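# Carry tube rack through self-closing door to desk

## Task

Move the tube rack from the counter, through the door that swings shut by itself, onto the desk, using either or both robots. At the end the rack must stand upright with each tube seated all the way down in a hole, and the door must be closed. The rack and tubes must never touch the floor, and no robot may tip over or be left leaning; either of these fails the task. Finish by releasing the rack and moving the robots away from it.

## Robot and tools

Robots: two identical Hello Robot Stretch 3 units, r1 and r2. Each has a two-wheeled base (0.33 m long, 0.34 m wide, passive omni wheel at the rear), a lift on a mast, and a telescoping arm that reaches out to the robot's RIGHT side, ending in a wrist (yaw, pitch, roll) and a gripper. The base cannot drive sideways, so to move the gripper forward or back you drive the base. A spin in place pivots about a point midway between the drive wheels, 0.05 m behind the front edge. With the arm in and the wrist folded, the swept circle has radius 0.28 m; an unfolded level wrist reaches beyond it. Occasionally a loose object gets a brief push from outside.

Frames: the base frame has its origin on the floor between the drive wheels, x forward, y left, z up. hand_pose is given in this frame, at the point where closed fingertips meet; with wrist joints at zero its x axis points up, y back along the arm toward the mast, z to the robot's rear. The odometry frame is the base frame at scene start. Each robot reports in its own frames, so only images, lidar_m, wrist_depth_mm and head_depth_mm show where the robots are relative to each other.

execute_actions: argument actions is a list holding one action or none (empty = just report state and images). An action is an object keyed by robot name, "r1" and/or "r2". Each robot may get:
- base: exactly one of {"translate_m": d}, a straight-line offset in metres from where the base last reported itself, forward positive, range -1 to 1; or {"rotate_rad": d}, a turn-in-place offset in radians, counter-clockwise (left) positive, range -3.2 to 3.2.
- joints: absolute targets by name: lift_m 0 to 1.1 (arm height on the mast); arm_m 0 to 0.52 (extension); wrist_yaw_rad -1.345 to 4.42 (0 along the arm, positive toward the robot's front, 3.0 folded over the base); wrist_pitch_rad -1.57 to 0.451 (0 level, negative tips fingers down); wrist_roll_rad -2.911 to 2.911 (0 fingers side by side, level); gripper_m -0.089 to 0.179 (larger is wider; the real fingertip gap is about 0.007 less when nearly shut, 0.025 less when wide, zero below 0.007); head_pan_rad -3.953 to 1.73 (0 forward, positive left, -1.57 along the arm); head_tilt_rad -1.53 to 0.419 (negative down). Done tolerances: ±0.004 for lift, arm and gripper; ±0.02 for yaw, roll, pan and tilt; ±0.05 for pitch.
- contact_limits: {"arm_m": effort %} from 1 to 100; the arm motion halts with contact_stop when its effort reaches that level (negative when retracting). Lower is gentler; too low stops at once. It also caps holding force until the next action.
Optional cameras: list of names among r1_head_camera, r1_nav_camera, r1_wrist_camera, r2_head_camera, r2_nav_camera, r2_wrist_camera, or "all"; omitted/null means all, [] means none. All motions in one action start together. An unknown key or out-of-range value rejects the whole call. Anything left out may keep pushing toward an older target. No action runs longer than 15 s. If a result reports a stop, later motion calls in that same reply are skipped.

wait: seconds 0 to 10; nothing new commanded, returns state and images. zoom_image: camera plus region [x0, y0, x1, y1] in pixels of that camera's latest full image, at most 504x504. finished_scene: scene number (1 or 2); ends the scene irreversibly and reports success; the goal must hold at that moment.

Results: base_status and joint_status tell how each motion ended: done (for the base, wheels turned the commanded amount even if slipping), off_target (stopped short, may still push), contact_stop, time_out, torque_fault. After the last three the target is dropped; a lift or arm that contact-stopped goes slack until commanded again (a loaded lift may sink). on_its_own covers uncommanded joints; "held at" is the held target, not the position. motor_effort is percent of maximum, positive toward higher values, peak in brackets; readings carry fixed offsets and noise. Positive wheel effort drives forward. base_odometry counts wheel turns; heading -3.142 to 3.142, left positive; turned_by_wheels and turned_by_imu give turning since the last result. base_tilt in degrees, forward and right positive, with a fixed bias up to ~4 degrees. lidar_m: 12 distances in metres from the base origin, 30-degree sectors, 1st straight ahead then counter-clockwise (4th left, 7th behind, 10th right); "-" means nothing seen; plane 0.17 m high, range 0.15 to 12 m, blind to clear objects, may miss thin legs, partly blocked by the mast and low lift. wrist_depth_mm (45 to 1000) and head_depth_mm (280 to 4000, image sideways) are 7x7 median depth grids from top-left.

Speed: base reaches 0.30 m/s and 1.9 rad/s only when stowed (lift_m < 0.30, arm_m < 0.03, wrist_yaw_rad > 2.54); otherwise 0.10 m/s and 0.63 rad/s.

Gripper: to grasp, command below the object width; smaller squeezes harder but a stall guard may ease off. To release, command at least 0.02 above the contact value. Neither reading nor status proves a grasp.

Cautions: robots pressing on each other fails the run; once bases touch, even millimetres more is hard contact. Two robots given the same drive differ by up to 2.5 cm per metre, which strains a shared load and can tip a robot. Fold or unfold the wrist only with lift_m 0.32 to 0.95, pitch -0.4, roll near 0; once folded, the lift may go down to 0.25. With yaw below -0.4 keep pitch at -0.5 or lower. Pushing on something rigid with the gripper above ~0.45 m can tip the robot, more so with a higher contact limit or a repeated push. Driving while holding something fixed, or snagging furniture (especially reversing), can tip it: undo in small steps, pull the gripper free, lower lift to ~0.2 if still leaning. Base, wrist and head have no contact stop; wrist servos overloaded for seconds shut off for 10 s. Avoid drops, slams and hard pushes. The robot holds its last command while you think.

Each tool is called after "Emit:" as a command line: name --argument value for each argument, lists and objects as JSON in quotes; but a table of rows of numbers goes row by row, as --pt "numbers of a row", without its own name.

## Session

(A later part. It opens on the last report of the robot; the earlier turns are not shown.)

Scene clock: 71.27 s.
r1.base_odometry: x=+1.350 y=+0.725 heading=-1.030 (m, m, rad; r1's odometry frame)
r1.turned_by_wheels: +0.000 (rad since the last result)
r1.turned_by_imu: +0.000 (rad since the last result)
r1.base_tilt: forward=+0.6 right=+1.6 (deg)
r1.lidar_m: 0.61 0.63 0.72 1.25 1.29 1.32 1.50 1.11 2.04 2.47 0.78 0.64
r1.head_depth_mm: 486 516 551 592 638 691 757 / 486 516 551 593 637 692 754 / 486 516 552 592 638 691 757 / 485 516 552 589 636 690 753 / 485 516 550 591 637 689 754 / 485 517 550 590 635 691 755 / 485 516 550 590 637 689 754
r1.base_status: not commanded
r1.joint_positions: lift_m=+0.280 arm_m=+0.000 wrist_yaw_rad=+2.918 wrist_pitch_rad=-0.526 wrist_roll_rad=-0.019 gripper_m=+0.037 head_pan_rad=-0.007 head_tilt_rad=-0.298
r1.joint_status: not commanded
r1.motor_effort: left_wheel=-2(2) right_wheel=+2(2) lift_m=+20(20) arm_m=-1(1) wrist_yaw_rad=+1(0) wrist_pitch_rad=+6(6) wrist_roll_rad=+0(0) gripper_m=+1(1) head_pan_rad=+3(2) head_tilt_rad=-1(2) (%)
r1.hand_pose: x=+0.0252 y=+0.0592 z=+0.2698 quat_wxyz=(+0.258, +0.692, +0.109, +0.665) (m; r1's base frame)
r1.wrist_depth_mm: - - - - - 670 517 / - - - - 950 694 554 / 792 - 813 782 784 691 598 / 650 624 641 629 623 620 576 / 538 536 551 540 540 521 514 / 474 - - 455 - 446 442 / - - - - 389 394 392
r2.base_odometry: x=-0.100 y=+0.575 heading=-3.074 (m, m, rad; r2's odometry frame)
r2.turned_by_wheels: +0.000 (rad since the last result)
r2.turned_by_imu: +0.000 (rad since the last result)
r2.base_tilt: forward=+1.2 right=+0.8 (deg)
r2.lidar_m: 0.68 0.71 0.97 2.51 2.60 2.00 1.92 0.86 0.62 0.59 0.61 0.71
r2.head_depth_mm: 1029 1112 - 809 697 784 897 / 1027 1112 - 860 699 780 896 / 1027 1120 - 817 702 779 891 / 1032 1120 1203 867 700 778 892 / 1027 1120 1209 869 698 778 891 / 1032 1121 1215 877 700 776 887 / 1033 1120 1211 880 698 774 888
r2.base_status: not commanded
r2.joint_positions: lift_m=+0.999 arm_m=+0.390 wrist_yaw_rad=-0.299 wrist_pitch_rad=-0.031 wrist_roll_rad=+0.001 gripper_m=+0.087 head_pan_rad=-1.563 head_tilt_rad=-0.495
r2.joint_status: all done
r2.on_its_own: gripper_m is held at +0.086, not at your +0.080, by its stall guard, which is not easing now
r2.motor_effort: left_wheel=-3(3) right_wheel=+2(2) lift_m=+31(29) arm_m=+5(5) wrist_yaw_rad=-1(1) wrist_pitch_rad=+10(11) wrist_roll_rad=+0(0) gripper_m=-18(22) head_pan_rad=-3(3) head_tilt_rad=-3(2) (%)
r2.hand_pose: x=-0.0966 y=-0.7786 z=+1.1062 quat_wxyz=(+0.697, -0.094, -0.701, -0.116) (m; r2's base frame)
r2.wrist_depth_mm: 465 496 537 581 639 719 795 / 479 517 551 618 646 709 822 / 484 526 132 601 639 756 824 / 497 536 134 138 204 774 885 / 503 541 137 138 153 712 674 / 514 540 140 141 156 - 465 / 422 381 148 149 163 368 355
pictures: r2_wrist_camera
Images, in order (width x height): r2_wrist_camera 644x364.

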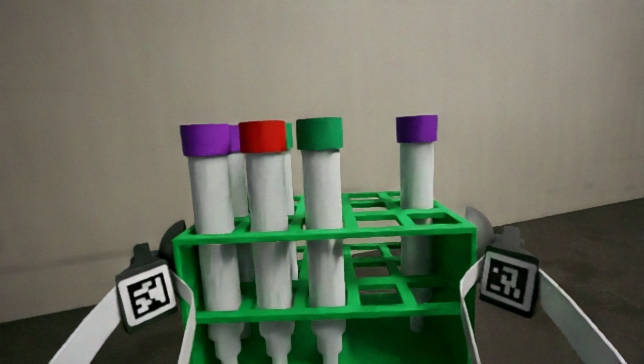

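Emit:
execute_actions --actions '[{"r2":{"joints":{"arm_m":0.0,"wrist_yaw_rad":2.0,"head_pan_rad":-3.14,"head_tilt_rad":-0.5}}}]' --cameras '[]'

Emit:
execute_actions --actions '[{"r2":{"base":{"rotate_rad":1.57}}}]' --cameras '[]'

Emit:
execute_actions --actions '[{"r2":{"base":{"translate_m":1.0}},"r1":{"base":{"translate_m":1.0}}}]' --cameras '[]'

Emit:
execute_actions --actions '[{"r2":{"base":{"translate_m":0.12}},"r1":{"base":{"translate_m":0.35}}}]' --cameras '[]'

Emit:
execute_actions --actions '[{"r2":{"base":{"rotate_rad":-1.57}},"r1":{"joints":{"lift_m":0.35}}}]' --cameras '["r2_nav_camera","r1_nav_camera"]'

Scene clock: 90.03 s.
r1.base_odometry: x=+1.350 y=+0.725 heading=-1.030 (m, m, rad; r1's odometry frame)
r1.turned_by_wheels: +0.000 (rad since the last result)
r1.turned_by_imu: +0.001 (rad since the last result)
r1.base_tilt: forward=+0.5 right=+1.5 (deg)
r1.lidar_m: 0.61 0.63 0.72 1.25 1.29 1.32 1.50 1.11 2.04 2.46 0.78 0.64
r1.head_depth_mm: 485 517 552 590 640 694 756 / 487 516 551 591 637 691 756 / 485 516 551 592 638 691 755 / 486 516 551 592 637 691 756 / 486 517 551 590 635 689 754 / 485 515 551 591 635 690 756 / 485 516 551 589 636 690 754
r1.base_status: not commanded
r1.joint_positions: lift_m=+0.280 arm_m=+0.000 wrist_yaw_rad=+2.918 wrist_pitch_rad=-0.526 wrist_roll_rad=-0.019 gripper_m=+0.037 head_pan_rad=-0.007 head_tilt_rad=-0.298
r1.joint_status: not commanded
r1.motor_effort: left_wheel=-2(2) right_wheel=+2(2) lift_m=+20(20) arm_m=-1(1) wrist_yaw_rad=+0(1) wrist_pitch_rad=+6(6) wrist_roll_rad=+0(0) gripper_m=+0(0) head_pan_rad=+3(3) head_tilt_rad=+0(1) (%)
r1.hand_pose: x=+0.0252 y=+0.0592 z=+0.2698 quat_wxyz=(+0.258, +0.692, +0.109, +0.665) (m; r1's base frame)
r1.wrist_depth_mm: - - - - - 669 512 / - - - - 939 677 550 / 807 - 784 790 770 690 599 / 644 628 636 636 628 621 580 / 534 543 547 538 543 526 514 / 481 - - 449 - 445 444 / - - - - 386 394 391
r2.base_odometry: x=-0.100 y=+0.575 heading=-3.074 (m, m, rad; r2's odometry frame)
r2.turned_by_wheels: +0.000 (rad since the last result)
r2.turned_by_imu: -0.001 (rad since the last result)
r2.base_tilt: forward=+1.3 right=+0.8 (deg)
r2.lidar_m: 0.69 0.71 0.96 2.52 2.61 2.00 1.92 0.87 0.62 0.59 0.61 0.71
r2.head_depth_mm: 1640 1790 1921 - - - - / 1642 1787 1950 - - - - / 1645 1795 1953 - - - - / 1658 1785 1962 2132 2087 - - / 1657 1821 1952 2188 2109 - - / 1642 1796 1961 2160 2096 - - / 1660 1806 1960 2182 2097 - -
r2.base_status: not commanded
r2.joint_positions: lift_m=+0.999 arm_m=+0.000 wrist_yaw_rad=+1.998 wrist_pitch_rad=-0.031 wrist_roll_rad=+0.001 gripper_m=+0.087 head_pan_rad=-3.133 head_tilt_rad=-0.495
r2.joint_status: all done
r2.on_its_own: gripper_m is held at +0.086, not at your +0.080, by its stall guard, which is not easing now
r2.motor_effort: left_wheel=-3(3) right_wheel=+2(2) lift_m=+31(30) arm_m=-6(7) wrist_yaw_rad=+1(6) wrist_pitch_rad=+11(10) wrist_roll_rad=+0(0) gripper_m=-20(19) head_pan_rad=-3(36) head_tilt_rad=-1(1) (%)
r2.hand_pose: x=+0.2110 y=-0.0395 z=+1.1062 quat_wxyz=(+0.392, +0.601, -0.373, +0.589) (m; r2's base frame)
r2.wrist_depth_mm: 942 811 688 615 547 494 451 / - 842 705 643 571 520 464 / - 895 131 621 560 534 469 / - 923 133 138 204 542 489 / - - 136 138 153 531 500 / - - 141 141 156 - 515 / - - 147 150 164 582 512
pictures: none
No camera images: the call's "cameras" was empty. Leave "cameras" out to get every camera's image.

Scene clock: 93.50 s.
r1.base_odometry: x=+1.350 y=+0.725 heading=-1.030 (m, m, rad; r1's odometry frame)
r1.turned_by_wheels: +0.000 (rad since the last result)
r1.turned_by_imu: +0.000 (rad since the last result)
r1.base_tilt: forward=+0.6 right=+1.6 (deg)
r1.lidar_m: 0.61 0.63 0.72 1.25 1.28 1.32 1.50 1.11 2.04 2.46 0.79 0.64
r1.head_depth_mm: 486 517 552 593 638 692 758 / 486 517 551 592 639 691 755 / 486 518 551 591 637 691 756 / 485 516 550 589 638 692 756 / 486 516 551 591 636 691 753 / 485 516 550 589 636 689 755 / 484 514 550 591 635 689 753
r1.base_status: not commanded
r1.joint_positions: lift_m=+0.280 arm_m=+0.000 wrist_yaw_rad=+2.918 wrist_pitch_rad=-0.526 wrist_roll_rad=-0.019 gripper_m=+0.037 head_pan_rad=-0.007 head_tilt_rad=-0.298
r1.joint_status: not commanded
r1.motor_effort: left_wheel=-2(1) right_wheel=+2(2) lift_m=+20(20) arm_m=-1(1) wrist_yaw_rad=+0(0) wrist_pitch_rad=+6(6) wrist_roll_rad=+1(0) gripper_m=+1(1) head_pan_rad=+2(2) head_tilt_rad=-2(2) (%)
r1.hand_pose: x=+0.0252 y=+0.0592 z=+0.2698 quat_wxyz=(+0.258, +0.692, +0.109, +0.665) (m; r1's base frame)
r1.wrist_depth_mm: - - - - - 657 509 / - - - - 981 688 548 / 796 - 796 782 800 687 595 / 640 623 633 637 617 634 591 / 536 542 542 546 547 512 514 / 477 - - 452 - 441 445 / - - - - 383 400 393
r2.base_odometry: x=-0.100 y=+0.575 heading=-1.504 (m, m, rad; r2's odometry frame)
r2.turned_by_wheels: +1.570 (rad since the last result)
r2.turned_by_imu: +1.574 (rad since the last result)
r2.base_tilt: forward=+1.3 right=+0.8 (deg)
r2.lidar_m: 2.52 2.62 2.00 1.93 0.86 0.62 0.59 0.61 0.71 0.69 0.71 0.98
r2.head_depth_mm: 1027 1113 1190 - - - - / 1032 1124 1202 - - - - / 1032 1117 1215 - - - - / 1042 1125 1213 917 706 - - / 1042 1128 1213 868 706 - - / 1040 1129 1215 870 708 - - / 1043 1134 1222 879 705 - -
r2.base_status: done
r2.joint_positions: lift_m=+0.999 arm_m=+0.000 wrist_yaw_rad=+1.998 wrist_pitch_rad=-0.031 wrist_roll_rad=+0.001 gripper_m=+0.087 head_pan_rad=-3.133 head_tilt_rad=-0.495
r2.joint_status: not commanded
r2.on_its_own: gripper_m is held at +0.086, not at your +0.080, by its stall guard, which is not easing now
r2.motor_effort: left_wheel=-4(10) right_wheel=+2(8) lift_m=+30(30) arm_m=-5(6) wrist_yaw_rad=+3(2) wrist_pitch_rad=+10(10) wrist_roll_rad=+0(0) gripper_m=-19(18) head_pan_rad=-3(3) head_tilt_rad=-4(1) (%)
r2.hand_pose: x=+0.2110 y=-0.0395 z=+1.1062 quat_wxyz=(+0.392, +0.601, -0.373, +0.589) (m; r2's base frame)
r2.wrist_depth_mm: - - - - - - - / - - - - - - - / - - 132 - - - - / - - 133 139 203 - - / - - 136 138 153 - - / - - 140 141 156 - - / - - 148 150 164 - -
pictures: none
No camera images: the call's "cameras" was empty. Leave "cameras" out to get every camera's image.

Scene clock: 104.43 s.
r1.base_odometry: x=+1.865 y=-0.133 heading=-1.031 (m, m, rad; r1's odometry frame)
r1.turned_by_wheels: +0.000 (rad since the last result)
r1.turned_by_imu: -0.269 (rad since the last result)
r1.base_tilt: forward=+0.6 right=+1.5 (deg)
r1.lidar_m: 0.22 0.42 1.61 1.35 0.60 0.57 2.16 2.00 0.34 0.21 0.18 0.19
r1.head_depth_mm: - - - - - - - / - - - - - - - / - - - - - - - / - - - - - 297 311 / - - 288 300 319 348 384 / 291 301 324 354 391 438 502 / 334 364 407 2206 2306 1782 1393
r1.base_status: done
r1.joint_positions: lift_m=+0.280 arm_m=+0.000 wrist_yaw_rad=+2.920 wrist_pitch_rad=-0.527 wrist_roll_rad=-0.018 gripper_m=+0.037 head_pan_rad=-0.005 head_tilt_rad=-0.301
r1.joint_status: not commanded
r1.motor_effort: left_wheel=+1(35) right_wheel=+5(48) lift_m=+29(30) arm_m=-1(1) wrist_yaw_rad=-2(27) wrist_pitch_rad=+7(12) wrist_roll_rad=-1(1) gripper_m=+1(7) head_pan_rad=+2(3) head_tilt_rad=+0(6) (%)
r1.hand_pose: x=+0.0249 y=+0.0590 z=+0.2690 quat_wxyz=(+0.258, +0.693, +0.110, +0.665) (m; r1's base frame)
r1.wrist_depth_mm: 866 - - - - - - / 823 - - - - - 979 / 737 - 802 781 768 766 772 / 609 635 639 616 617 621 605 / 535 541 544 538 535 523 509 / 469 - - - - 444 434 / - - - - 378 392 381
r2.base_odometry: x=-0.033 y=-0.423 heading=-1.504 (m, m, rad; r2's odometry frame)
r2.turned_by_wheels: +0.000 (rad since the last result)
r2.turned_by_imu: -0.008 (rad since the last result)
r2.base_tilt: forward=+1.5 right=+0.7 (deg)
r2.lidar_m: 1.52 1.58 2.03 1.15 2.00 1.66 1.59 0.97 0.71 0.69 0.71 0.98
r2.head_depth_mm: 1910 2102 1666 - - - - / 1903 2084 1662 - - - - / 1899 2083 1658 - - - - / 1910 2103 1648 1752 1937 - - / 1925 2092 1651 1777 1934 - - / 1911 2095 1655 1764 1945 - - / 1899 1965 1839 1941 1892 - -
r2.base_status: done
r2.joint_positions: lift_m=+0.999 arm_m=+0.000 wrist_yaw_rad=+1.998 wrist_pitch_rad=-0.031 wrist_roll_rad=+0.001 gripper_m=+0.087 head_pan_rad=-3.133 head_tilt_rad=-0.495
r2.joint_status: not commanded
r2.on_its_own: gripper_m is held at +0.086, not at your +0.080, by its stall guard, which is not easing now
r2.motor_effort: left_wheel=-3(4) right_wheel=+1(7) lift_m=+30(30) arm_m=-5(5) wrist_yaw_rad=+1(2) wrist_pitch_rad=+11(10) wrist_roll_rad=+0(0) gripper_m=-20(19) head_pan_rad=-3(3) head_tilt_rad=-3(2) (%)
r2.hand_pose: x=+0.2110 y=-0.0395 z=+1.1062 quat_wxyz=(+0.392, +0.601, -0.373, +0.589) (m; r2's base frame)
r2.wrist_depth_mm: - - - - - - - / - - - - - - - / - - 131 - - - - / - - 134 138 203 - - / - - 137 138 153 - - / - - 141 141 157 - - / - - 147 150 164 - -
pictures: none
No camera images: the call's "cameras" was empty. Leave "cameras" out to get every camera's image.

Scene clock: 107.03 s.
r1.base_odometry: x=+2.045 y=-0.433 heading=-1.031 (m, m, rad; r1's odometry frame)
r1.turned_by_wheels: +0.000 (rad since the last result)
r1.turned_by_imu: -0.287 (rad since the last result)
r1.base_tilt: forward=+0.5 right=+1.5 (deg)
r1.lidar_m: 0.28 1.23 2.12 1.59 1.51 0.85 0.86 2.25 0.30 0.21 0.20 0.21
r1.head_depth_mm: - - - - - - - / - - - - - 291 298 / - 287 295 303 315 334 354 / 2030 2165 2290 2428 2215 1670 463 / 1933 2064 2217 2359 2421 1792 1408 / 1839 1935 2052 2200 2284 1795 1403 / 1734 1830 1928 2076 2185 1780 1403
r1.base_status: done
r1.joint_positions: lift_m=+0.280 arm_m=+0.000 wrist_yaw_rad=+2.917 wrist_pitch_rad=-0.528 wrist_roll_rad=-0.018 gripper_m=+0.037 head_pan_rad=-0.005 head_tilt_rad=-0.301
r1.joint_status: not commanded
r1.motor_effort: left_wheel=+1(10) right_wheel=+2(23) lift_m=+29(30) arm_m=+0(1) wrist_yaw_rad=+2(10) wrist_pitch_rad=+7(7) wrist_roll_rad=+0(0) gripper_m=+1(1) head_pan_rad=+2(2) head_tilt_rad=+0(1) (%)
r1.hand_pose: x=+0.0254 y=+0.0589 z=+0.2690 quat_wxyz=(+0.259, +0.693, +0.109, +0.664) (m; r1's base frame)
r1.wrist_depth_mm: - - - - - - 953 / - - - - - 999 937 / 795 - 793 781 785 764 762 / 639 615 625 633 621 613 611 / 544 530 540 544 537 511 516 / 475 - - 454 - 444 439 / - - - - 384 389 393
r2.base_odometry: x=-0.025 y=-0.543 heading=-1.504 (m, m, rad; r2's odometry frame)
r2.turned_by_wheels: +0.000 (rad since the last result)
r2.turned_by_imu: -0.001 (rad since the last result)
r2.base_tilt: forward=+1.1 right=+0.8 (deg)
r2.lidar_m: 1.39 1.45 1.98 1.21 1.10 1.79 1.71 0.98 0.71 0.69 0.71 0.97
r2.head_depth_mm: 2029 2208 1762 - - - - / 2036 2169 1766 - - - - / 2018 2182 1775 - - - - / 2026 2191 1758 1878 2026 - - / 2050 2199 1789 1926 2057 - - / 2038 2215 1791 1957 2017 - - / 1969 1972 1940 1959 1884 - -
r2.base_status: done
r2.joint_positions: lift_m=+0.999 arm_m=+0.000 wrist_yaw_rad=+1.998 wrist_pitch_rad=-0.031 wrist_roll_rad=+0.001 gripper_m=+0.087 head_pan_rad=-3.133 head_tilt_rad=-0.495
r2.joint_status: not commanded
r2.on_its_own: gripper_m is held at +0.086, not at your +0.080, by its stall guard, which is not easing now
r2.motor_effort: left_wheel=-3(5) right_wheel=+1(7) lift_m=+30(30) arm_m=-5(5) wrist_yaw_rad=+2(2) wrist_pitch_rad=+10(11) wrist_roll_rad=+0(0) gripper_m=-20(19) head_pan_rad=-3(3) head_tilt_rad=-3(2) (%)
r2.hand_pose: x=+0.2110 y=-0.0395 z=+1.1062 quat_wxyz=(+0.392, +0.601, -0.373, +0.589) (m; r2's base frame)
r2.wrist_depth_mm: - - - - - - 960 / - - - - - - - / - - 132 - - - - / - - 134 137 203 - - / - - 137 138 153 - - / - - 141 142 157 - - / - - 147 150 164 - -
pictures: none
No camera images: the call's "cameras" was empty. Leave "cameras" out to get every camera's image.

Scene clock: 110.47 s.
r1.base_odometry: x=+2.045 y=-0.433 heading=-1.031 (m, m, rad; r1's odometry frame)
r1.turned_by_wheels: +0.000 (rad since the last result)
r1.turned_by_imu: +0.000 (rad since the last result)
r1.base_tilt: forward=+0.5 right=+1.5 (deg)
r1.lidar_m: 0.28 1.32 2.12 1.59 1.50 0.85 0.86 2.25 0.29 0.21 0.20 0.21
r1.head_depth_mm: - - - - - - - / - - - - - 291 298 / - 287 295 303 315 333 354 / 2038 2169 2305 2419 2243 1667 463 / 1924 2050 2200 2346 2416 1787 1407 / 1840 1941 2065 2177 2306 1769 1407 / 1723 1823 1948 2045 2161 1783 1400
r1.base_status: not commanded
r1.joint_positions: lift_m=+0.349 arm_m=+0.000 wrist_yaw_rad=+2.919 wrist_pitch_rad=-0.528 wrist_roll_rad=-0.018 gripper_m=+0.037 head_pan_rad=-0.005 head_tilt_rad=-0.301
r1.joint_status: all done
r1.motor_effort: left_wheel=+1(1) right_wheel=+2(2) lift_m=+44(45) arm_m=-1(1) wrist_yaw_rad=+0(2) wrist_pitch_rad=+7(7) wrist_roll_rad=-1(1) gripper_m=+0(1) head_pan_rad=+2(2) head_tilt_rad=+1(1) (%)
r1.hand_pose: x=+0.0250 y=+0.0590 z=+0.3384 quat_wxyz=(+0.259, +0.693, +0.110, +0.664) (m; r1's base frame)
r1.wrist_depth_mm: - - - - - - - / - - - - - - 904 / 957 - 946 909 902 886 875 / 773 749 728 727 734 735 722 / 633 629 621 630 632 606 598 / 549 541 - 537 - 522 523 / 470 - - - 445 453 457
r2.base_odometry: x=-0.025 y=-0.543 heading=-3.074 (m, m, rad; r2's odometry frame)
r2.turned_by_wheels: -1.570 (rad since the last result)
r2.turned_by_imu: -1.576 (rad since the last result)
r2.base_tilt: forward=+1.2 right=+0.7 (deg)
r2.lidar_m: 0.69 0.71 0.96 1.40 1.44 1.96 1.25 1.10 1.80 1.71 0.98 0.71
r2.head_depth_mm: 1689 1813 1958 - - - - / 3618 3863 - - - - - / 3521 3806 - - - - - / 3529 3780 - 2754 1753 - - / 3544 3792 - 1720 1831 - - / 1300 1290 1300 1301 1426 - - / 917 1004 1132 2175 2096 - -
r2.base_status: done
r2.joint_positions: lift_m=+0.999 arm_m=+0.000 wrist_yaw_rad=+1.998 wrist_pitch_rad=-0.031 wrist_roll_rad=+0.001 gripper_m=+0.087 head_pan_rad=-3.133 head_tilt_rad=-0.495
r2.joint_status: not commanded
r2.on_its_own: gripper_m is held at +0.086, not at your +0.080, by its stall guard, which is not easing now
r2.motor_effort: left_wheel=+2(8) right_wheel=-3(8) lift_m=+31(31) arm_m=-5(5) wrist_yaw_rad=+2(2) wrist_pitch_rad=+10(10) wrist_roll_rad=+0(0) gripper_m=-19(18) head_pan_rad=-3(3) head_tilt_rad=-2(2) (%)
r2.hand_pose: x=+0.2110 y=-0.0395 z=+1.1062 quat_wxyz=(+0.392, +0.601, -0.373, +0.589) (m; r2's base frame)
r2.wrist_depth_mm: 918 796 695 610 549 500 454 / - 841 715 634 561 506 469 / - 872 131 614 559 517 482 / - 889 134 137 203 541 486 / - - 136 137 153 533 500 / - - 140 141 156 - 518 / - - 148 150 163 579 522
pictures: r1_nav_camera (sideways: a quarter turn counterclockwise sets it upright), r2_nav_camera (sideways: a quarter turn counterclockwise sets it upright)
Images, in order (width x height): r1_nav_camera 672x504, r2_nav_camera 672x504.

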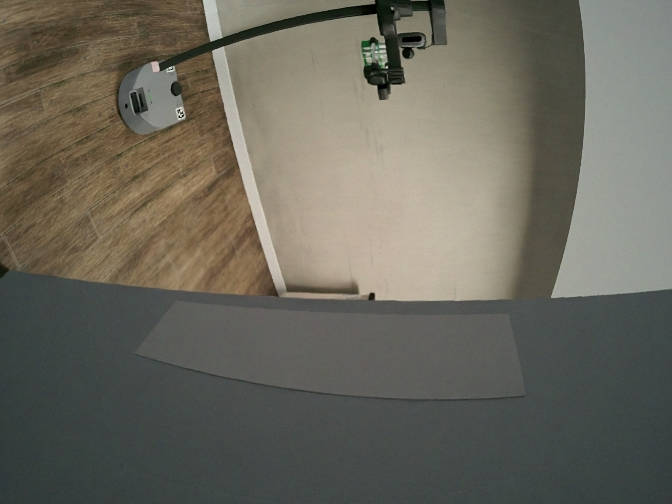

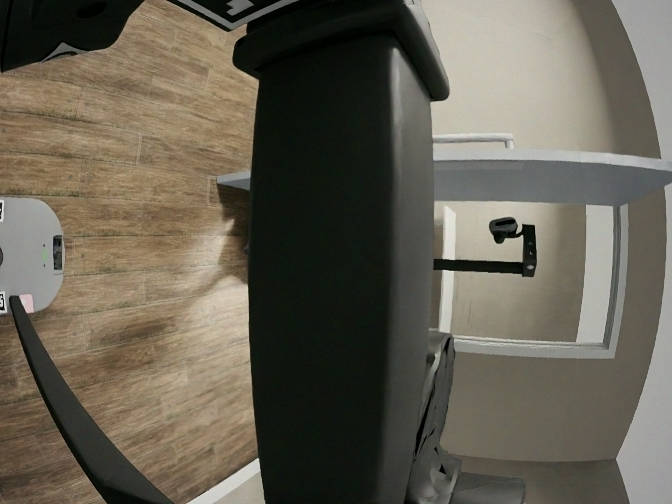

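Emit:
execute_actions --actions '[{"r2":{"base":{"translate_m":-0.8}}}]' --cameras '[]'

Emit:
execute_actions --actions '[{"r2":{"base":{"translate_m":-0.35}},"r1":{"base":{"translate_m":-0.4}}}]' --cameras '["r2_nav_camera","r1_nav_camera"]'

Scene clock: 124.70 s.
r1.base_odometry: x=+2.045 y=-0.433 heading=-1.031 (m, m, rad; r1's odometry frame)
r1.turned_by_wheels: +0.000 (rad since the last result)
r1.turned_by_imu: +0.001 (rad since the last result)
r1.base_tilt: forward=+0.5 right=+1.6 (deg)
r1.lidar_m: 0.28 0.56 0.55 1.60 1.50 0.85 0.86 2.25 0.30 0.21 0.20 0.21
r1.head_depth_mm: - - - - - - - / - - - - - 291 298 / - 287 295 302 315 333 354 / 2034 2175 2303 2446 2213 1664 463 / 1949 2047 2189 2335 2406 1788 1414 / 1832 1943 2051 2200 2291 1781 1392 / 1729 1836 1938 2063 2159 1785 1394
r1.base_status: not commanded
r1.joint_positions: lift_m=+0.349 arm_m=+0.000 wrist_yaw_rad=+2.919 wrist_pitch_rad=-0.528 wrist_roll_rad=-0.018 gripper_m=+0.037 head_pan_rad=-0.005 head_tilt_rad=-0.301
r1.joint_status: not commanded
r1.motor_effort: left_wheel=+1(2) right_wheel=+2(2) lift_m=+43(43) arm_m=-1(1) wrist_yaw_rad=+1(0) wrist_pitch_rad=+7(7) wrist_roll_rad=-1(1) gripper_m=+1(0) head_pan_rad=+2(3) head_tilt_rad=-1(0) (%)
r1.hand_pose: x=+0.0250 y=+0.0590 z=+0.3384 quat_wxyz=(+0.259, +0.693, +0.110, +0.664) (m; r1's base frame)
r1.wrist_depth_mm: - - - - - - - / - - - - - - - / 966 - 913 912 602 592 839 / 746 726 760 749 523 471 510 / 624 617 629 616 488 434 579 / 549 534 - 549 - 505 528 / 472 - - - 452 467 460
r2.base_odometry: x=+0.773 y=-0.489 heading=-3.074 (m, m, rad; r2's odometry frame)
r2.turned_by_wheels: +0.000 (rad since the last result)
r2.turned_by_imu: +0.004 (rad since the last result)
r2.base_tilt: forward=+1.3 right=+0.7 (deg)
r2.lidar_m: 1.48 1.54 1.44 1.39 1.43 1.24 0.53 0.45 0.41 1.74 1.79 1.55
r2.head_depth_mm: 2792 3034 3312 - - - - / 2847 3077 3364 - - - - / 432 470 520 - - - - / 2824 3086 3372 3090 2068 - - / 2805 2960 3314 2957 2099 - - / 442 473 3309 1192 1188 - - / 793 793 839 843 845 - -
r2.base_status: done
r2.joint_positions: lift_m=+0.999 arm_m=+0.000 wrist_yaw_rad=+1.998 wrist_pitch_rad=-0.031 wrist_roll_rad=+0.001 gripper_m=+0.087 head_pan_rad=-3.133 head_tilt_rad=-0.495
r2.joint_status: not commanded
r2.on_its_own: gripper_m is held at +0.086, not at your +0.080, by its stall guard, which is not easing now
r2.motor_effort: left_wheel=+3(4) right_wheel=-2(9) lift_m=+31(30) arm_m=-5(5) wrist_yaw_rad=+1(2) wrist_pitch_rad=+10(10) wrist_roll_rad=+0(0) gripper_m=-20(19) head_pan_rad=-3(3) head_tilt_rad=-3(1) (%)
r2.hand_pose: x=+0.2110 y=-0.0395 z=+1.1062 quat_wxyz=(+0.392, +0.601, -0.373, +0.589) (m; r2's base frame)
r2.wrist_depth_mm: - - - - - - - / - - - - - - - / - - 131 - - - - / - - 133 137 204 - - / - - 136 138 153 - - / - - 141 141 155 - - / - - 147 150 165 - -
pictures: none
No camera images: the call's "cameras" was empty. Leave "cameras" out to get every camera's image.

Scene clock: 129.87 s.
r1.base_odometry: x=+1.839 y=-0.090 heading=-1.030 (m, m, rad; r1's odometry frame)
r1.turned_by_wheels: +0.000 (rad since the last result)
r1.turned_by_imu: -0.002 (rad since the last result)
r1.base_tilt: forward=+0.6 right=+1.6 (deg)
r1.lidar_m: 0.36 0.32 1.97 1.36 1.21 0.48 1.69 1.95 1.95 0.42 0.37 0.37
r1.head_depth_mm: 331 346 361 377 396 415 438 / 363 381 400 420 444 468 497 / 404 425 448 474 504 538 574 / 453 480 509 544 582 627 681 / 517 552 588 635 691 758 834 / 2136 2263 2260 2543 2445 1777 1400 / 2016 2135 2144 2357 2438 1774 1393
r1.base_status: done
r1.joint_positions: lift_m=+0.350 arm_m=+0.000 wrist_yaw_rad=+2.920 wrist_pitch_rad=-0.528 wrist_roll_rad=-0.018 gripper_m=+0.037 head_pan_rad=-0.005 head_tilt_rad=-0.301
r1.joint_status: not commanded
r1.motor_effort: left_wheel=+1(4) right_wheel=-1(3) lift_m=+43(44) arm_m=+0(1) wrist_yaw_rad=+0(3) wrist_pitch_rad=+7(7) wrist_roll_rad=-1(1) gripper_m=+0(1) head_pan_rad=+2(1) head_tilt_rad=+0(1) (%)
r1.hand_pose: x=+0.0248 y=+0.0590 z=+0.3384 quat_wxyz=(+0.258, +0.693, +0.110, +0.665) (m; r1's base frame)
r1.wrist_depth_mm: 931 - - - - - - / 970 - - - - - - / 971 - 941 905 895 894 868 / 746 738 751 739 746 470 449 / 634 623 621 623 629 415 369 / 539 543 - 544 - 421 356 / 471 - - - 446 456 351
r2.base_odometry: x=+1.122 y=-0.465 heading=-3.074 (m, m, rad; r2's odometry frame)
r2.turned_by_wheels: +0.000 (rad since the last result)
r2.turned_by_imu: +0.001 (rad since the last result)
r2.base_tilt: forward=+11.0 right=+0.7 (deg)
r2.lidar_m: 0.97 1.01 1.38 1.38 1.17 0.61 2.53 0.29 0.19 0.17 0.17 1.01
r2.head_depth_mm: 2752 670 3051 - - - - / 2812 662 3012 - - - - / 2777 2903 3064 - - - - / 2799 2927 3140 3269 2618 - - / 2820 2957 3108 3325 2712 - - / 2833 2987 3233 3293 2536 - - / 800 761 719 685 655 - -
r2.base_status: done
r2.joint_positions: lift_m=+1.000 arm_m=+0.000 wrist_yaw_rad=+2.000 wrist_pitch_rad=-0.032 wrist_roll_rad=+0.001 gripper_m=+0.090 head_pan_rad=-3.134 head_tilt_rad=-0.496
r2.joint_status: not commanded
r2.on_its_own: base_tilt is 9.7 degrees off its reading at the scene's start (forward=+1.3 right=+0.8); gripper_m is held at +0.089, not at your +0.080, by its stall guard, which is not easing now
r2.motor_effort: left_wheel=+1(34) right_wheel=-8(38) lift_m=+29(31) arm_m=-1(6) wrist_yaw_rad=+0(1) wrist_pitch_rad=+11(11) wrist_roll_rad=+0(0) gripper_m=-18(19) head_pan_rad=-3(3) head_tilt_rad=-2(3) (%)
r2.hand_pose: x=+0.2108 y=-0.0388 z=+1.1060 quat_wxyz=(+0.392, +0.601, -0.372, +0.589) (m; r2's base frame)
r2.wrist_depth_mm: - - - - - - - / - - - - - - - / - - 135 - - - - / - - 135 136 - - - / - - 137 138 153 - - / - - 141 140 156 - - / - - 147 149 164 - -
pictures: r1_nav_camera (sideways: a quarter turn counterclockwise sets it upright), r2_nav_camera (sideways: a quarter turn counterclockwise sets it upright)
Images, in order (width x height): r1_nav_camera 672x504, r2_nav_camera 672x504.

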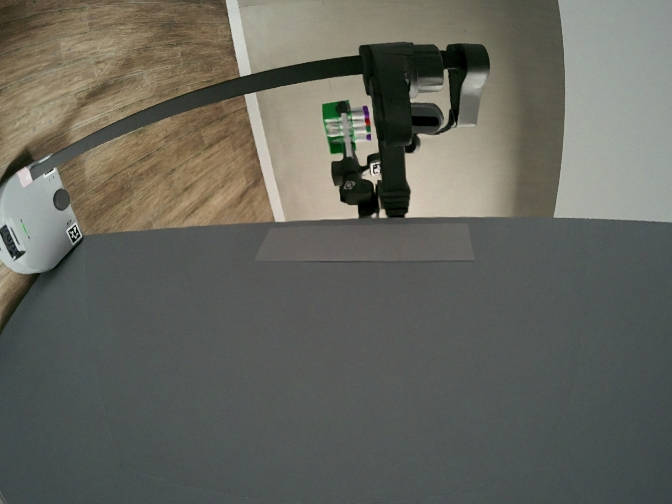

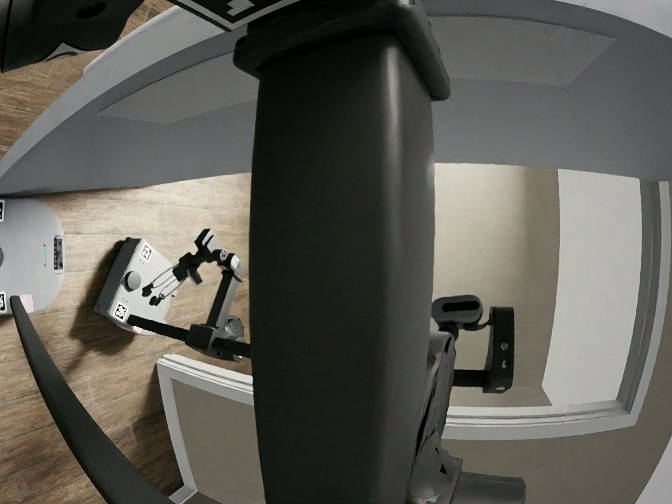

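Emit:
execute_actions --actions '[{"r2":{"base":{"translate_m":0.15}}}]' --cameras '[]'

Emit:
execute_actions --actions '[{"r2":{"base":{"translate_m":0.3}},"r1":{"base":{"translate_m":0.4}}}]' --cameras '[]'

Emit:
execute_actions --actions '[{"r2":{"base":{"rotate_rad":3.14},"joints":{"head_pan_rad":0,"head_tilt_rad":-0.7}}}]' --cameras '["r2_nav_camera","r1_nav_camera"]'

Scene clock: 146.10 s.
r1.base_odometry: x=+1.839 y=-0.090 heading=-1.030 (m, m, rad; r1's odometry frame)
r1.turned_by_wheels: +0.000 (rad since the last result)
r1.turned_by_imu: +0.000 (rad since the last result)
r1.base_tilt: forward=+0.6 right=+1.6 (deg)
r1.lidar_m: 0.44 0.47 1.97 1.36 1.21 0.48 1.69 1.94 1.96 0.42 0.37 0.37
r1.head_depth_mm: 333 347 362 379 397 417 439 / 366 383 401 422 445 470 500 / 406 427 451 477 506 540 578 / 456 483 513 548 585 632 686 / 521 557 595 640 696 762 840 / 2135 2246 722 2552 2415 1779 1404 / 2021 2137 669 2355 2433 1773 1404
r1.base_status: not commanded
r1.joint_positions: lift_m=+0.350 arm_m=+0.000 wrist_yaw_rad=+2.920 wrist_pitch_rad=-0.528 wrist_roll_rad=-0.018 gripper_m=+0.037 head_pan_rad=-0.005 head_tilt_rad=-0.301
r1.joint_status: not commanded
r1.motor_effort: left_wheel=+3(1) right_wheel=-1(1) lift_m=+43(43) arm_m=-1(1) wrist_yaw_rad=-1(3) wrist_pitch_rad=+7(7) wrist_roll_rad=+0(1) gripper_m=+0(0) head_pan_rad=+2(2) head_tilt_rad=+1(0) (%)
r1.hand_pose: x=+0.0248 y=+0.0590 z=+0.3384 quat_wxyz=(+0.258, +0.693, +0.110, +0.665) (m; r1's base frame)
r1.wrist_depth_mm: 929 - - - - - - / 997 - - - - - - / 951 - 922 921 896 899 564 / 773 728 731 716 736 676 469 / 639 612 633 619 628 579 453 / 532 534 - 543 - 521 461 / 474 - - - 452 455 458
r2.base_odometry: x=+0.973 y=-0.475 heading=-3.073 (m, m, rad; r2's odometry frame)
r2.turned_by_wheels: +0.000 (rad since the last result)
r2.turned_by_imu: -0.001 (rad since the last result)
r2.base_tilt: forward=+3.8 right=+0.7 (deg)
r2.lidar_m: 1.67 1.75 1.44 1.38 1.33 0.72 2.63 0.26 0.19 1.75 1.85 1.74
r2.head_depth_mm: 575 2888 2794 - - - - / 604 642 3104 - - - - / 2715 2790 3110 - - - - / 2710 2921 3057 3333 2169 - - / 2726 2960 3084 3012 2216 - - / 2743 2943 3181 3040 1976 - - / 2644 773 724 683 645 - -
r2.base_status: done
r2.joint_positions: lift_m=+1.000 arm_m=+0.000 wrist_yaw_rad=+2.000 wrist_pitch_rad=-0.032 wrist_roll_rad=+0.001 gripper_m=+0.090 head_pan_rad=-3.134 head_tilt_rad=-0.496
r2.joint_status: not commanded
r2.on_its_own: gripper_m is held at +0.089, not at your +0.080, by its stall guard, which is not easing now
r2.motor_effort: left_wheel=-2(7) right_wheel=-18(18) lift_m=+28(29) arm_m=-2(2) wrist_yaw_rad=+0(0) wrist_pitch_rad=+11(11) wrist_roll_rad=+0(0) gripper_m=-19(18) head_pan_rad=-3(3) head_tilt_rad=-2(1) (%)
r2.hand_pose: x=+0.2108 y=-0.0388 z=+1.1061 quat_wxyz=(+0.392, +0.601, -0.372, +0.589) (m; r2's base frame)
r2.wrist_depth_mm: - - - - - - - / - - - - - - - / - - 135 - - - - / - - 134 137 205 - - / - - 137 138 153 - - / - - 141 141 156 - - / - - 147 150 164 - -
pictures: none
No camera images: the call's "cameras" was empty. Leave "cameras" out to get every camera's image.

Scene clock: 151.07 s.
r1.base_odometry: x=+2.045 y=-0.433 heading=-1.031 (m, m, rad; r1's odometry frame)
r1.turned_by_wheels: +0.000 (rad since the last result)
r1.turned_by_imu: -0.334 (rad since the last result)
r1.base_tilt: forward=+0.5 right=+1.5 (deg)
r1.lidar_m: 0.16 0.22 0.71 1.93 1.52 1.31 0.81 2.41 0.48 0.20 0.15 0.15
r1.head_depth_mm: - - - - - - - / - - - - - - - / - - - - - - - / - - - - - - - / - - - - - - - / - - - - - - - / - - - - - - -
r1.base_status: done
r1.joint_positions: lift_m=+0.350 arm_m=+0.000 wrist_yaw_rad=+2.909 wrist_pitch_rad=-0.527 wrist_roll_rad=-0.018 gripper_m=+0.037 head_pan_rad=-0.005 head_tilt_rad=-0.302
r1.joint_status: not commanded
r1.motor_effort: left_wheel=-1(27) right_wheel=+7(53) lift_m=+32(43) arm_m=+0(0) wrist_yaw_rad=+7(23) wrist_pitch_rad=+7(9) wrist_roll_rad=-1(1) gripper_m=+1(0) head_pan_rad=+2(2) head_tilt_rad=+0(1) (%)
r1.hand_pose: x=+0.0271 y=+0.0586 z=+0.3391 quat_wxyz=(+0.261, +0.693, +0.106, +0.663) (m; r1's base frame)
r1.wrist_depth_mm: - - - - - - - / - - - - 794 - 293 / 932 - 935 830 644 880 272 / 753 738 740 701 673 708 251 / 627 631 635 622 629 459 233 / 537 538 - 553 - 405 216 / 476 - - 468 456 333 203
r2.base_odometry: x=+0.673 y=-0.496 heading=-3.073 (m, m, rad; r2's odometry frame)
r2.turned_by_wheels: +0.000 (rad since the last result)
r2.turned_by_imu: -0.003 (rad since the last result)
r2.base_tilt: forward=+1.4 right=+0.8 (deg)
r2.lidar_m: 1.38 1.43 1.44 1.39 1.43 1.33 0.66 0.43 1.72 1.74 1.79 1.44
r2.head_depth_mm: 2920 3160 3428 - - - - / 2907 3193 3456 - - - - / 2849 3074 3414 - - - - / 545 3120 2964 2767 1995 - - / 599 3115 3465 2924 2103 - - / 1024 1009 1191 1140 1095 - - / 779 754 732 713 694 - -
r2.base_status: done
r2.joint_positions: lift_m=+1.000 arm_m=+0.000 wrist_yaw_rad=+2.000 wrist_pitch_rad=-0.032 wrist_roll_rad=+0.001 gripper_m=+0.090 head_pan_rad=-3.134 head_tilt_rad=-0.496
r2.joint_status: not commanded
r2.on_its_own: gripper_m is held at +0.089, not at your +0.080, by its stall guard, which is not easing now
r2.motor_effort: left_wheel=+0(20) right_wheel=-1(19) lift_m=+28(28) arm_m=-2(2) wrist_yaw_rad=+1(0) wrist_pitch_rad=+11(11) wrist_roll_rad=+0(0) gripper_m=-18(18) head_pan_rad=-3(2) head_tilt_rad=-1(2) (%)
r2.hand_pose: x=+0.2108 y=-0.0388 z=+1.1060 quat_wxyz=(+0.392, +0.601, -0.372, +0.589) (m; r2's base frame)
r2.wrist_depth_mm: - - - - - - 960 / - - - - - - - / - - 132 - - - - / - - 133 137 207 - - / - - 136 138 154 - - / - - 141 141 157 - - / - - 147 152 164 - -
pictures: none
No camera images: the call's "cameras" was empty. Leave "cameras" out to get every camera's image.

Scene clock: 157.00 s.
r1.base_odometry: x=+2.045 y=-0.433 heading=-1.031 (m, m, rad; r1's odometry frame)
r1.turned_by_wheels: +0.000 (rad since the last result)
r1.turned_by_imu: +0.001 (rad since the last result)
r1.base_tilt: forward=+0.5 right=+1.6 (deg)
r1.lidar_m: 0.16 0.22 0.73 1.92 1.52 1.30 0.81 2.40 0.48 0.20 0.15 0.15
r1.head_depth_mm: - - - - - - - / - - - - - - - / - - - - - - - / - - - - - - - / - - - - - - - / - - - - - - - / - - - - - - -
r1.base_status: not commanded
r1.joint_positions: lift_m=+0.350 arm_m=+0.000 wrist_yaw_rad=+2.909 wrist_pitch_rad=-0.527 wrist_roll_rad=-0.018 gripper_m=+0.037 head_pan_rad=-0.005 head_tilt_rad=-0.302
r1.joint_status: not commanded
r1.motor_effort: left_wheel=-1(0) right_wheel=+7(7) lift_m=+32(32) arm_m=-1(1) wrist_yaw_rad=+7(8) wrist_pitch_rad=+7(7) wrist_roll_rad=+0(1) gripper_m=+1(0) head_pan_rad=+2(2) head_tilt_rad=+1(1) (%)
r1.hand_pose: x=+0.0271 y=+0.0586 z=+0.3391 quat_wxyz=(+0.261, +0.693, +0.106, +0.663) (m; r1's base frame)
r1.wrist_depth_mm: - - - - - - - / - - - - 793 - 293 / 957 - 960 878 834 859 268 / 744 721 758 772 725 704 249 / 630 642 621 611 625 462 232 / 547 535 - 543 - 402 218 / 477 - - 460 454 336 204
r2.base_odometry: x=+0.673 y=-0.496 heading=+0.067 (m, m, rad; r2's odometry frame)
r2.turned_by_wheels: +3.140 (rad since the last result)
r2.turned_by_imu: +3.149 (rad since the last result)
r2.base_tilt: forward=+1.2 right=+0.8 (deg)
r2.lidar_m: 0.66 0.43 1.76 1.74 1.79 1.43 1.38 1.44 1.43 1.39 1.44 1.33
r2.head_depth_mm: 2931 3239 2834 - - 1326 1190 / 2883 3297 2877 2264 - - 1186 / 2826 3205 2616 2298 - - 1193 / 2809 3170 2627 2231 - - 1172 / 2864 3238 2907 2219 1546 1332 1201 / 2896 3105 1134 1082 1038 990 956 / 760 733 710 687 669 654 1130
r2.base_status: done
r2.joint_positions: lift_m=+1.000 arm_m=+0.000 wrist_yaw_rad=+2.000 wrist_pitch_rad=-0.032 wrist_roll_rad=+0.001 gripper_m=+0.090 head_pan_rad=-0.007 head_tilt_rad=-0.691
r2.joint_status: all done
r2.on_its_own: gripper_m is held at +0.089, not at your +0.080, by its stall guard, which is not easing now
r2.motor_effort: left_wheel=-4(10) right_wheel=+3(7) lift_m=+28(29) arm_m=-2(2) wrist_yaw_rad=+0(1) wrist_pitch_rad=+11(11) wrist_roll_rad=+0(0) gripper_m=-18(19) head_pan_rad=+3(34) head_tilt_rad=-3(17) (%)
r2.hand_pose: x=+0.2108 y=-0.0389 z=+1.1060 quat_wxyz=(+0.392, +0.601, -0.372, +0.589) (m; r2's base frame)
r2.wrist_depth_mm: - - 484 744 595 - - / - - 486 697 - - - / - - 131 637 - - - / - - 134 139 206 - - / - - 137 138 153 - - / - - 140 142 157 - - / - - 148 150 164 - 944
pictures: r1_nav_camera (sideways: a quarter turn counterclockwise sets it upright), r2_nav_camera (sideways: a quarter turn counterclockwise sets it upright)
Images, in order (width x height): r1_nav_camera 672x504, r2_nav_camera 672x504.

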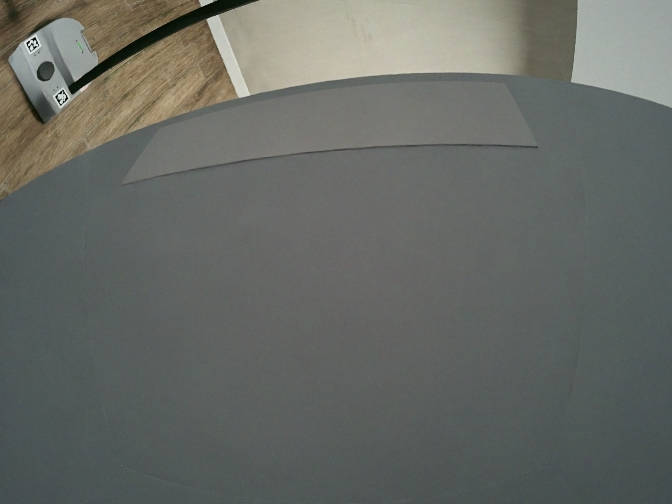

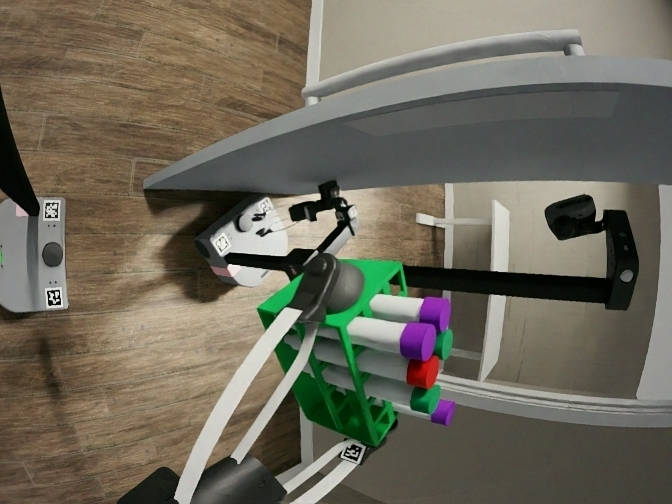

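Emit:
execute_actions --actions '[]'

Scene clock: 170.13 s.
r1.base_odometry: x=+2.045 y=-0.433 heading=-1.031 (m, m, rad; r1's odometry frame)
r1.turned_by_wheels: +0.000 (rad since the last result)
r1.turned_by_imu: +0.000 (rad since the last result)
r1.base_tilt: forward=+0.5 right=+1.5 (deg)
r1.lidar_m: 0.16 0.22 0.72 1.92 1.52 1.30 0.81 2.41 0.48 0.20 0.15 0.15
r1.head_depth_mm: - - - - - - - / - - - - - - - / - - - - - - - / - - - - - - - / - - - - - - - / - - - - - - - / - - - - - - -
r1.base_status: not commanded
r1.joint_positions: lift_m=+0.350 arm_m=+0.000 wrist_yaw_rad=+2.909 wrist_pitch_rad=-0.527 wrist_roll_rad=-0.018 gripper_m=+0.037 head_pan_rad=-0.005 head_tilt_rad=-0.302
r1.joint_status: not commanded
r1.motor_effort: left_wheel=+1(0) right_wheel=+7(7) lift_m=+31(32) arm_m=+0(1) wrist_yaw_rad=+8(8) wrist_pitch_rad=+7(7) wrist_roll_rad=-1(1) gripper_m=+0(0) head_pan_rad=+2(2) head_tilt_rad=+1(1) (%)
r1.hand_pose: x=+0.0271 y=+0.0586 z=+0.3391 quat_wxyz=(+0.261, +0.693, +0.106, +0.663) (m; r1's base frame)
r1.wrist_depth_mm: - - - - - - - / - - - - 793 - 294 / 971 - 911 888 822 852 271 / 762 710 759 739 725 708 248 / 637 616 628 624 630 476 233 / 543 540 - 554 - 400 217 / 473 - - 470 451 333 204
r2.base_odometry: x=+0.673 y=-0.496 heading=+0.067 (m, m, rad; r2's odometry frame)
r2.turned_by_wheels: +0.000 (rad since the last result)
r2.turned_by_imu: -0.001 (rad since the last result)
r2.base_tilt: forward=+1.3 right=+0.8 (deg)
r2.lidar_m: 0.66 0.43 1.76 1.73 1.79 1.43 1.39 1.44 1.43 1.38 1.44 1.33
r2.head_depth_mm: 2875 3201 2813 - - 1333 1189 / 2868 3275 2822 2287 - - 1179 / 2812 3151 2591 2301 - - 1196 / 2843 3193 2658 2196 - - 1176 / 2919 3245 2888 2213 1555 1328 1200 / 2919 3141 1134 1082 1035 984 956 / 757 734 708 689 669 655 1139
r2.base_status: done
r2.joint_positions: lift_m=+1.000 arm_m=+0.000 wrist_yaw_rad=+2.000 wrist_pitch_rad=-0.032 wrist_roll_rad=+0.001 gripper_m=+0.090 head_pan_rad=-0.007 head_tilt_rad=-0.691
r2.joint_status: all done
r2.on_its_own: gripper_m is held at +0.089, not at your +0.080, by its stall guard, which is not easing now
r2.motor_effort: left_wheel=-4(10) right_wheel=+2(7) lift_m=+28(29) arm_m=-2(2) wrist_yaw_rad=+1(1) wrist_pitch_rad=+11(11) wrist_roll_rad=+0(0) gripper_m=-18(19) head_pan_rad=+3(34) head_tilt_rad=-3(17) (%)
r2.hand_pose: x=+0.2108 y=-0.0389 z=+1.1060 quat_wxyz=(+0.392, +0.601, -0.372, +0.589) (m; r2's base frame)
r2.wrist_depth_mm: - - 484 746 605 - - / - - 483 692 - - - / - - 131 624 - - - / - - 133 138 206 - - / - - 137 138 153 - - / - - 141 142 157 - - / - - 147 150 165 - 932
pictures: r1_head_camera (sideways: a quarter turn clockwise sets it upright), r1_nav_camera (sideways: a quarter turn counterclockwise sets it upright), r1_wrist_camera, r2_head_camera (sideways: a quarter turn clockwise sets it upright), r2_nav_camera (sideways: a quarter turn counterclockwise sets it upright), r2_wrist_camera
Images, in order (width x height): r1_head_camera 896x504, r1_nav_camera 672x504, r1_wrist_camera 644x364, r2_head_camera 896x504, r2_nav_camera 672x504, r2_wrist_camera 644x364.

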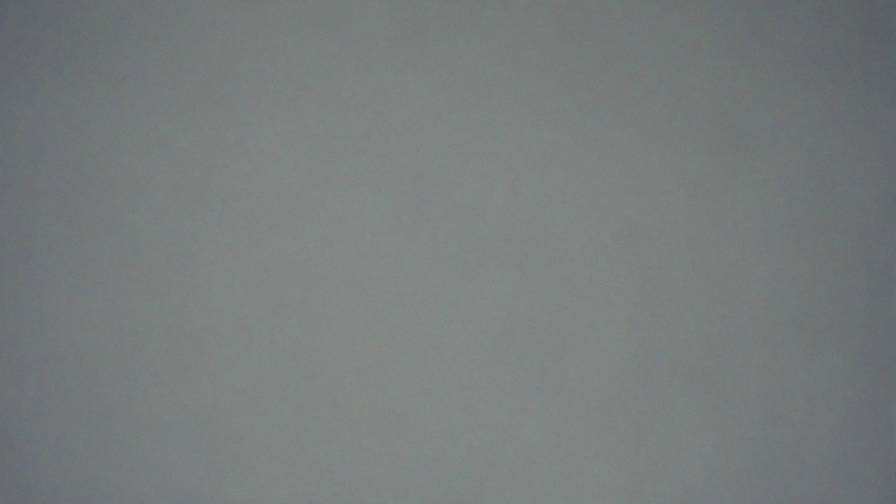

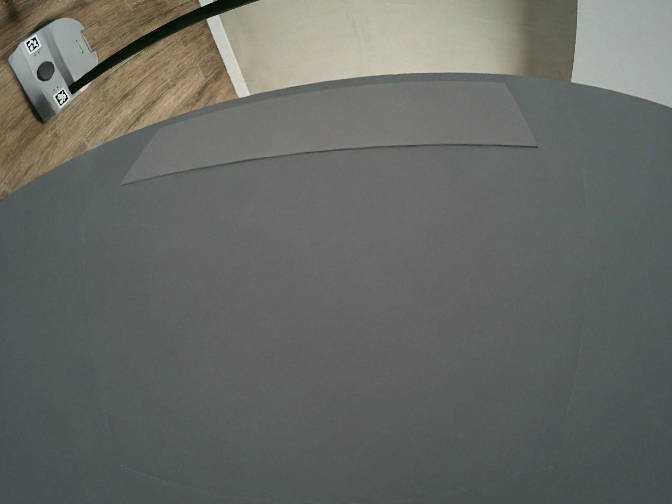

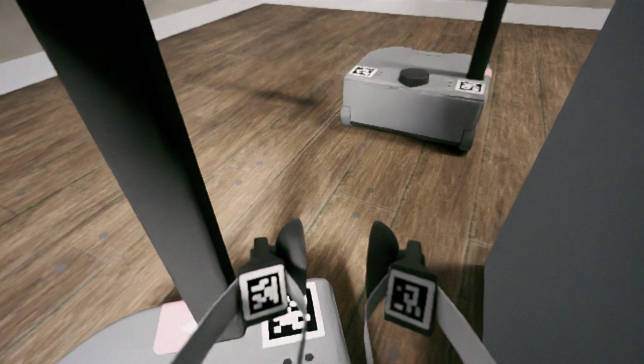

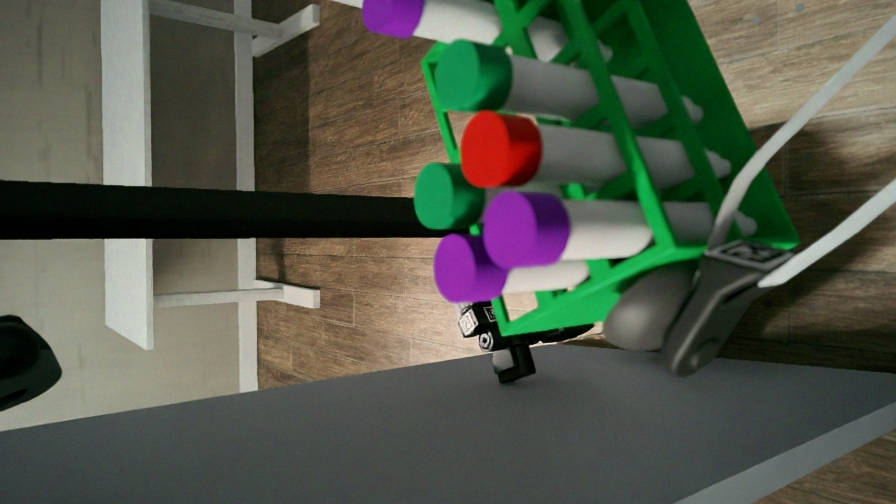

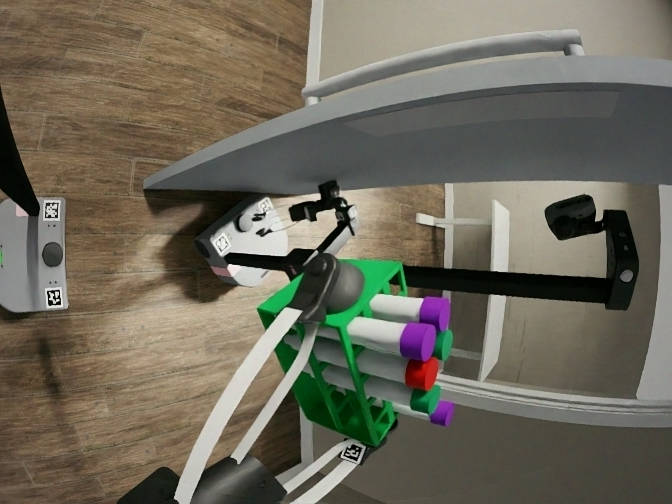

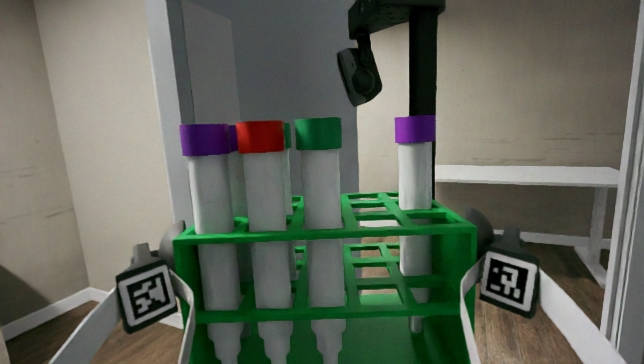

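Emit:
execute_actions --actions '[{"r2":{"base":{"translate_m":0.3}}}]' --cameras '["r2_nav_camera","r2_wrist_camera"]'

Scene clock: 178.60 s.
r1.base_odometry: x=+2.045 y=-0.433 heading=-1.031 (m, m, rad; r1's odometry frame)
r1.turned_by_wheels: +0.000 (rad since the last result)
r1.turned_by_imu: +0.001 (rad since the last result)
r1.base_tilt: forward=+0.6 right=+1.5 (deg)
r1.lidar_m: 0.16 0.22 0.43 1.92 1.52 1.30 0.80 2.41 0.48 0.20 0.15 0.15
r1.head_depth_mm: - - - - - - - / - - - - - - - / - - - - - - - / - - - - - - - / - - - - - - - / - - - - - - - / - - - - - - -
r1.base_status: not commanded
r1.joint_positions: lift_m=+0.350 arm_m=+0.000 wrist_yaw_rad=+2.909 wrist_pitch_rad=-0.527 wrist_roll_rad=-0.018 gripper_m=+0.037 head_pan_rad=-0.005 head_tilt_rad=-0.302
r1.joint_status: not commanded
r1.motor_effort: left_wheel=-1(0) right_wheel=+7(7) lift_m=+31(32) arm_m=+1(1) wrist_yaw_rad=+8(7) wrist_pitch_rad=+7(7) wrist_roll_rad=-1(0) gripper_m=+0(1) head_pan_rad=+2(2) head_tilt_rad=+1(0) (%)
r1.hand_pose: x=+0.0271 y=+0.0586 z=+0.3391 quat_wxyz=(+0.261, +0.693, +0.106, +0.663) (m; r1's base frame)
r1.wrist_depth_mm: - - - - - - - / - - - - - - 296 / 950 - 953 619 573 831 269 / 748 725 752 633 534 667 250 / 619 641 639 619 591 464 230 / 539 538 - 540 - 403 218 / 469 - - 457 452 334 203
r2.base_odometry: x=+0.973 y=-0.476 heading=+0.067 (m, m, rad; r2's odometry frame)
r2.turned_by_wheels: +0.000 (rad since the last result)
r2.turned_by_imu: -0.003 (rad since the last result)
r2.base_tilt: forward=+1.2 right=+0.8 (deg)
r2.lidar_m: 0.36 0.33 0.24 0.25 1.80 1.75 1.68 1.76 1.44 1.39 1.30 1.07
r2.head_depth_mm: 2697 2973 2779 - - 1319 1183 / 2648 2997 2834 2268 - - 1182 / - 304 348 382 - - 1002 / 2655 2504 2750 2290 - - 999 / 2649 2762 2799 2224 1747 891 1067 / 322 2980 2898 1989 1110 959 1030 / 318 784 762 740 719 700 683
r2.base_status: done
r2.joint_positions: lift_m=+1.000 arm_m=+0.000 wrist_yaw_rad=+2.000 wrist_pitch_rad=-0.032 wrist_roll_rad=+0.001 gripper_m=+0.090 head_pan_rad=-0.007 head_tilt_rad=-0.692
r2.joint_status: not commanded
r2.on_its_own: gripper_m is held at +0.089, not at your +0.080, by its stall guard, which is not easing now
r2.motor_effort: left_wheel=-4(5) right_wheel=+2(7) lift_m=+29(28) arm_m=-2(2) wrist_yaw_rad=+0(0) wrist_pitch_rad=+11(11) wrist_roll_rad=+0(0) gripper_m=-18(19) head_pan_rad=+3(3) head_tilt_rad=-4(3) (%)
r2.hand_pose: x=+0.2108 y=-0.0389 z=+1.1060 quat_wxyz=(+0.392, +0.601, -0.372, +0.589) (m; r2's base frame)
r2.wrist_depth_mm: 287 358 461 380 - - - / 291 353 506 402 - - - / 289 362 132 318 292 - - / 287 362 134 138 204 - - / 291 345 136 139 153 - - / 290 320 140 141 157 - - / 281 377 148 151 164 - -
pictures: r2_nav_camera (sideways: a quarter turn counterclockwise sets it upright), r2_wrist_camera
Images, in order (width x height): r2_nav_camera 672x504, r2_wrist_camera 644x364.

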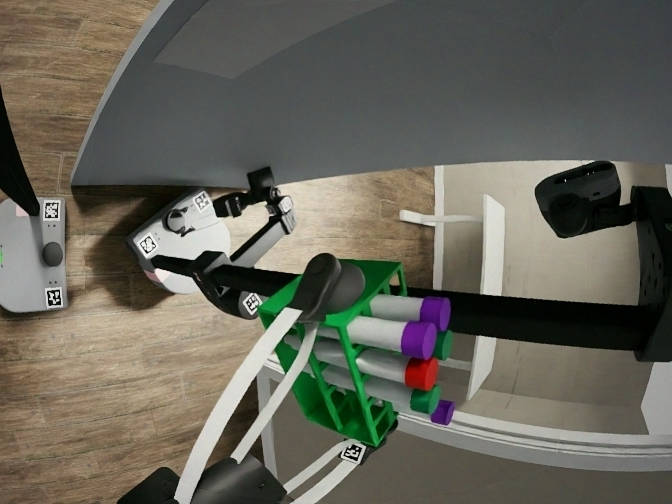

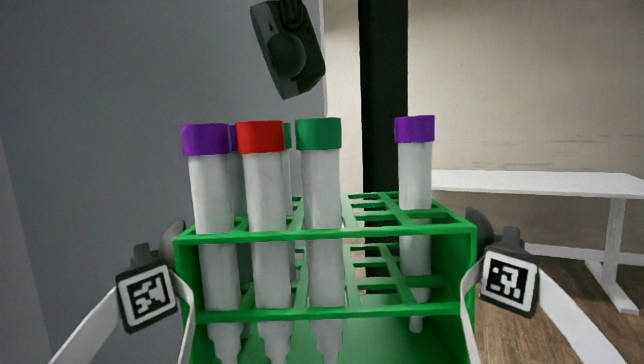

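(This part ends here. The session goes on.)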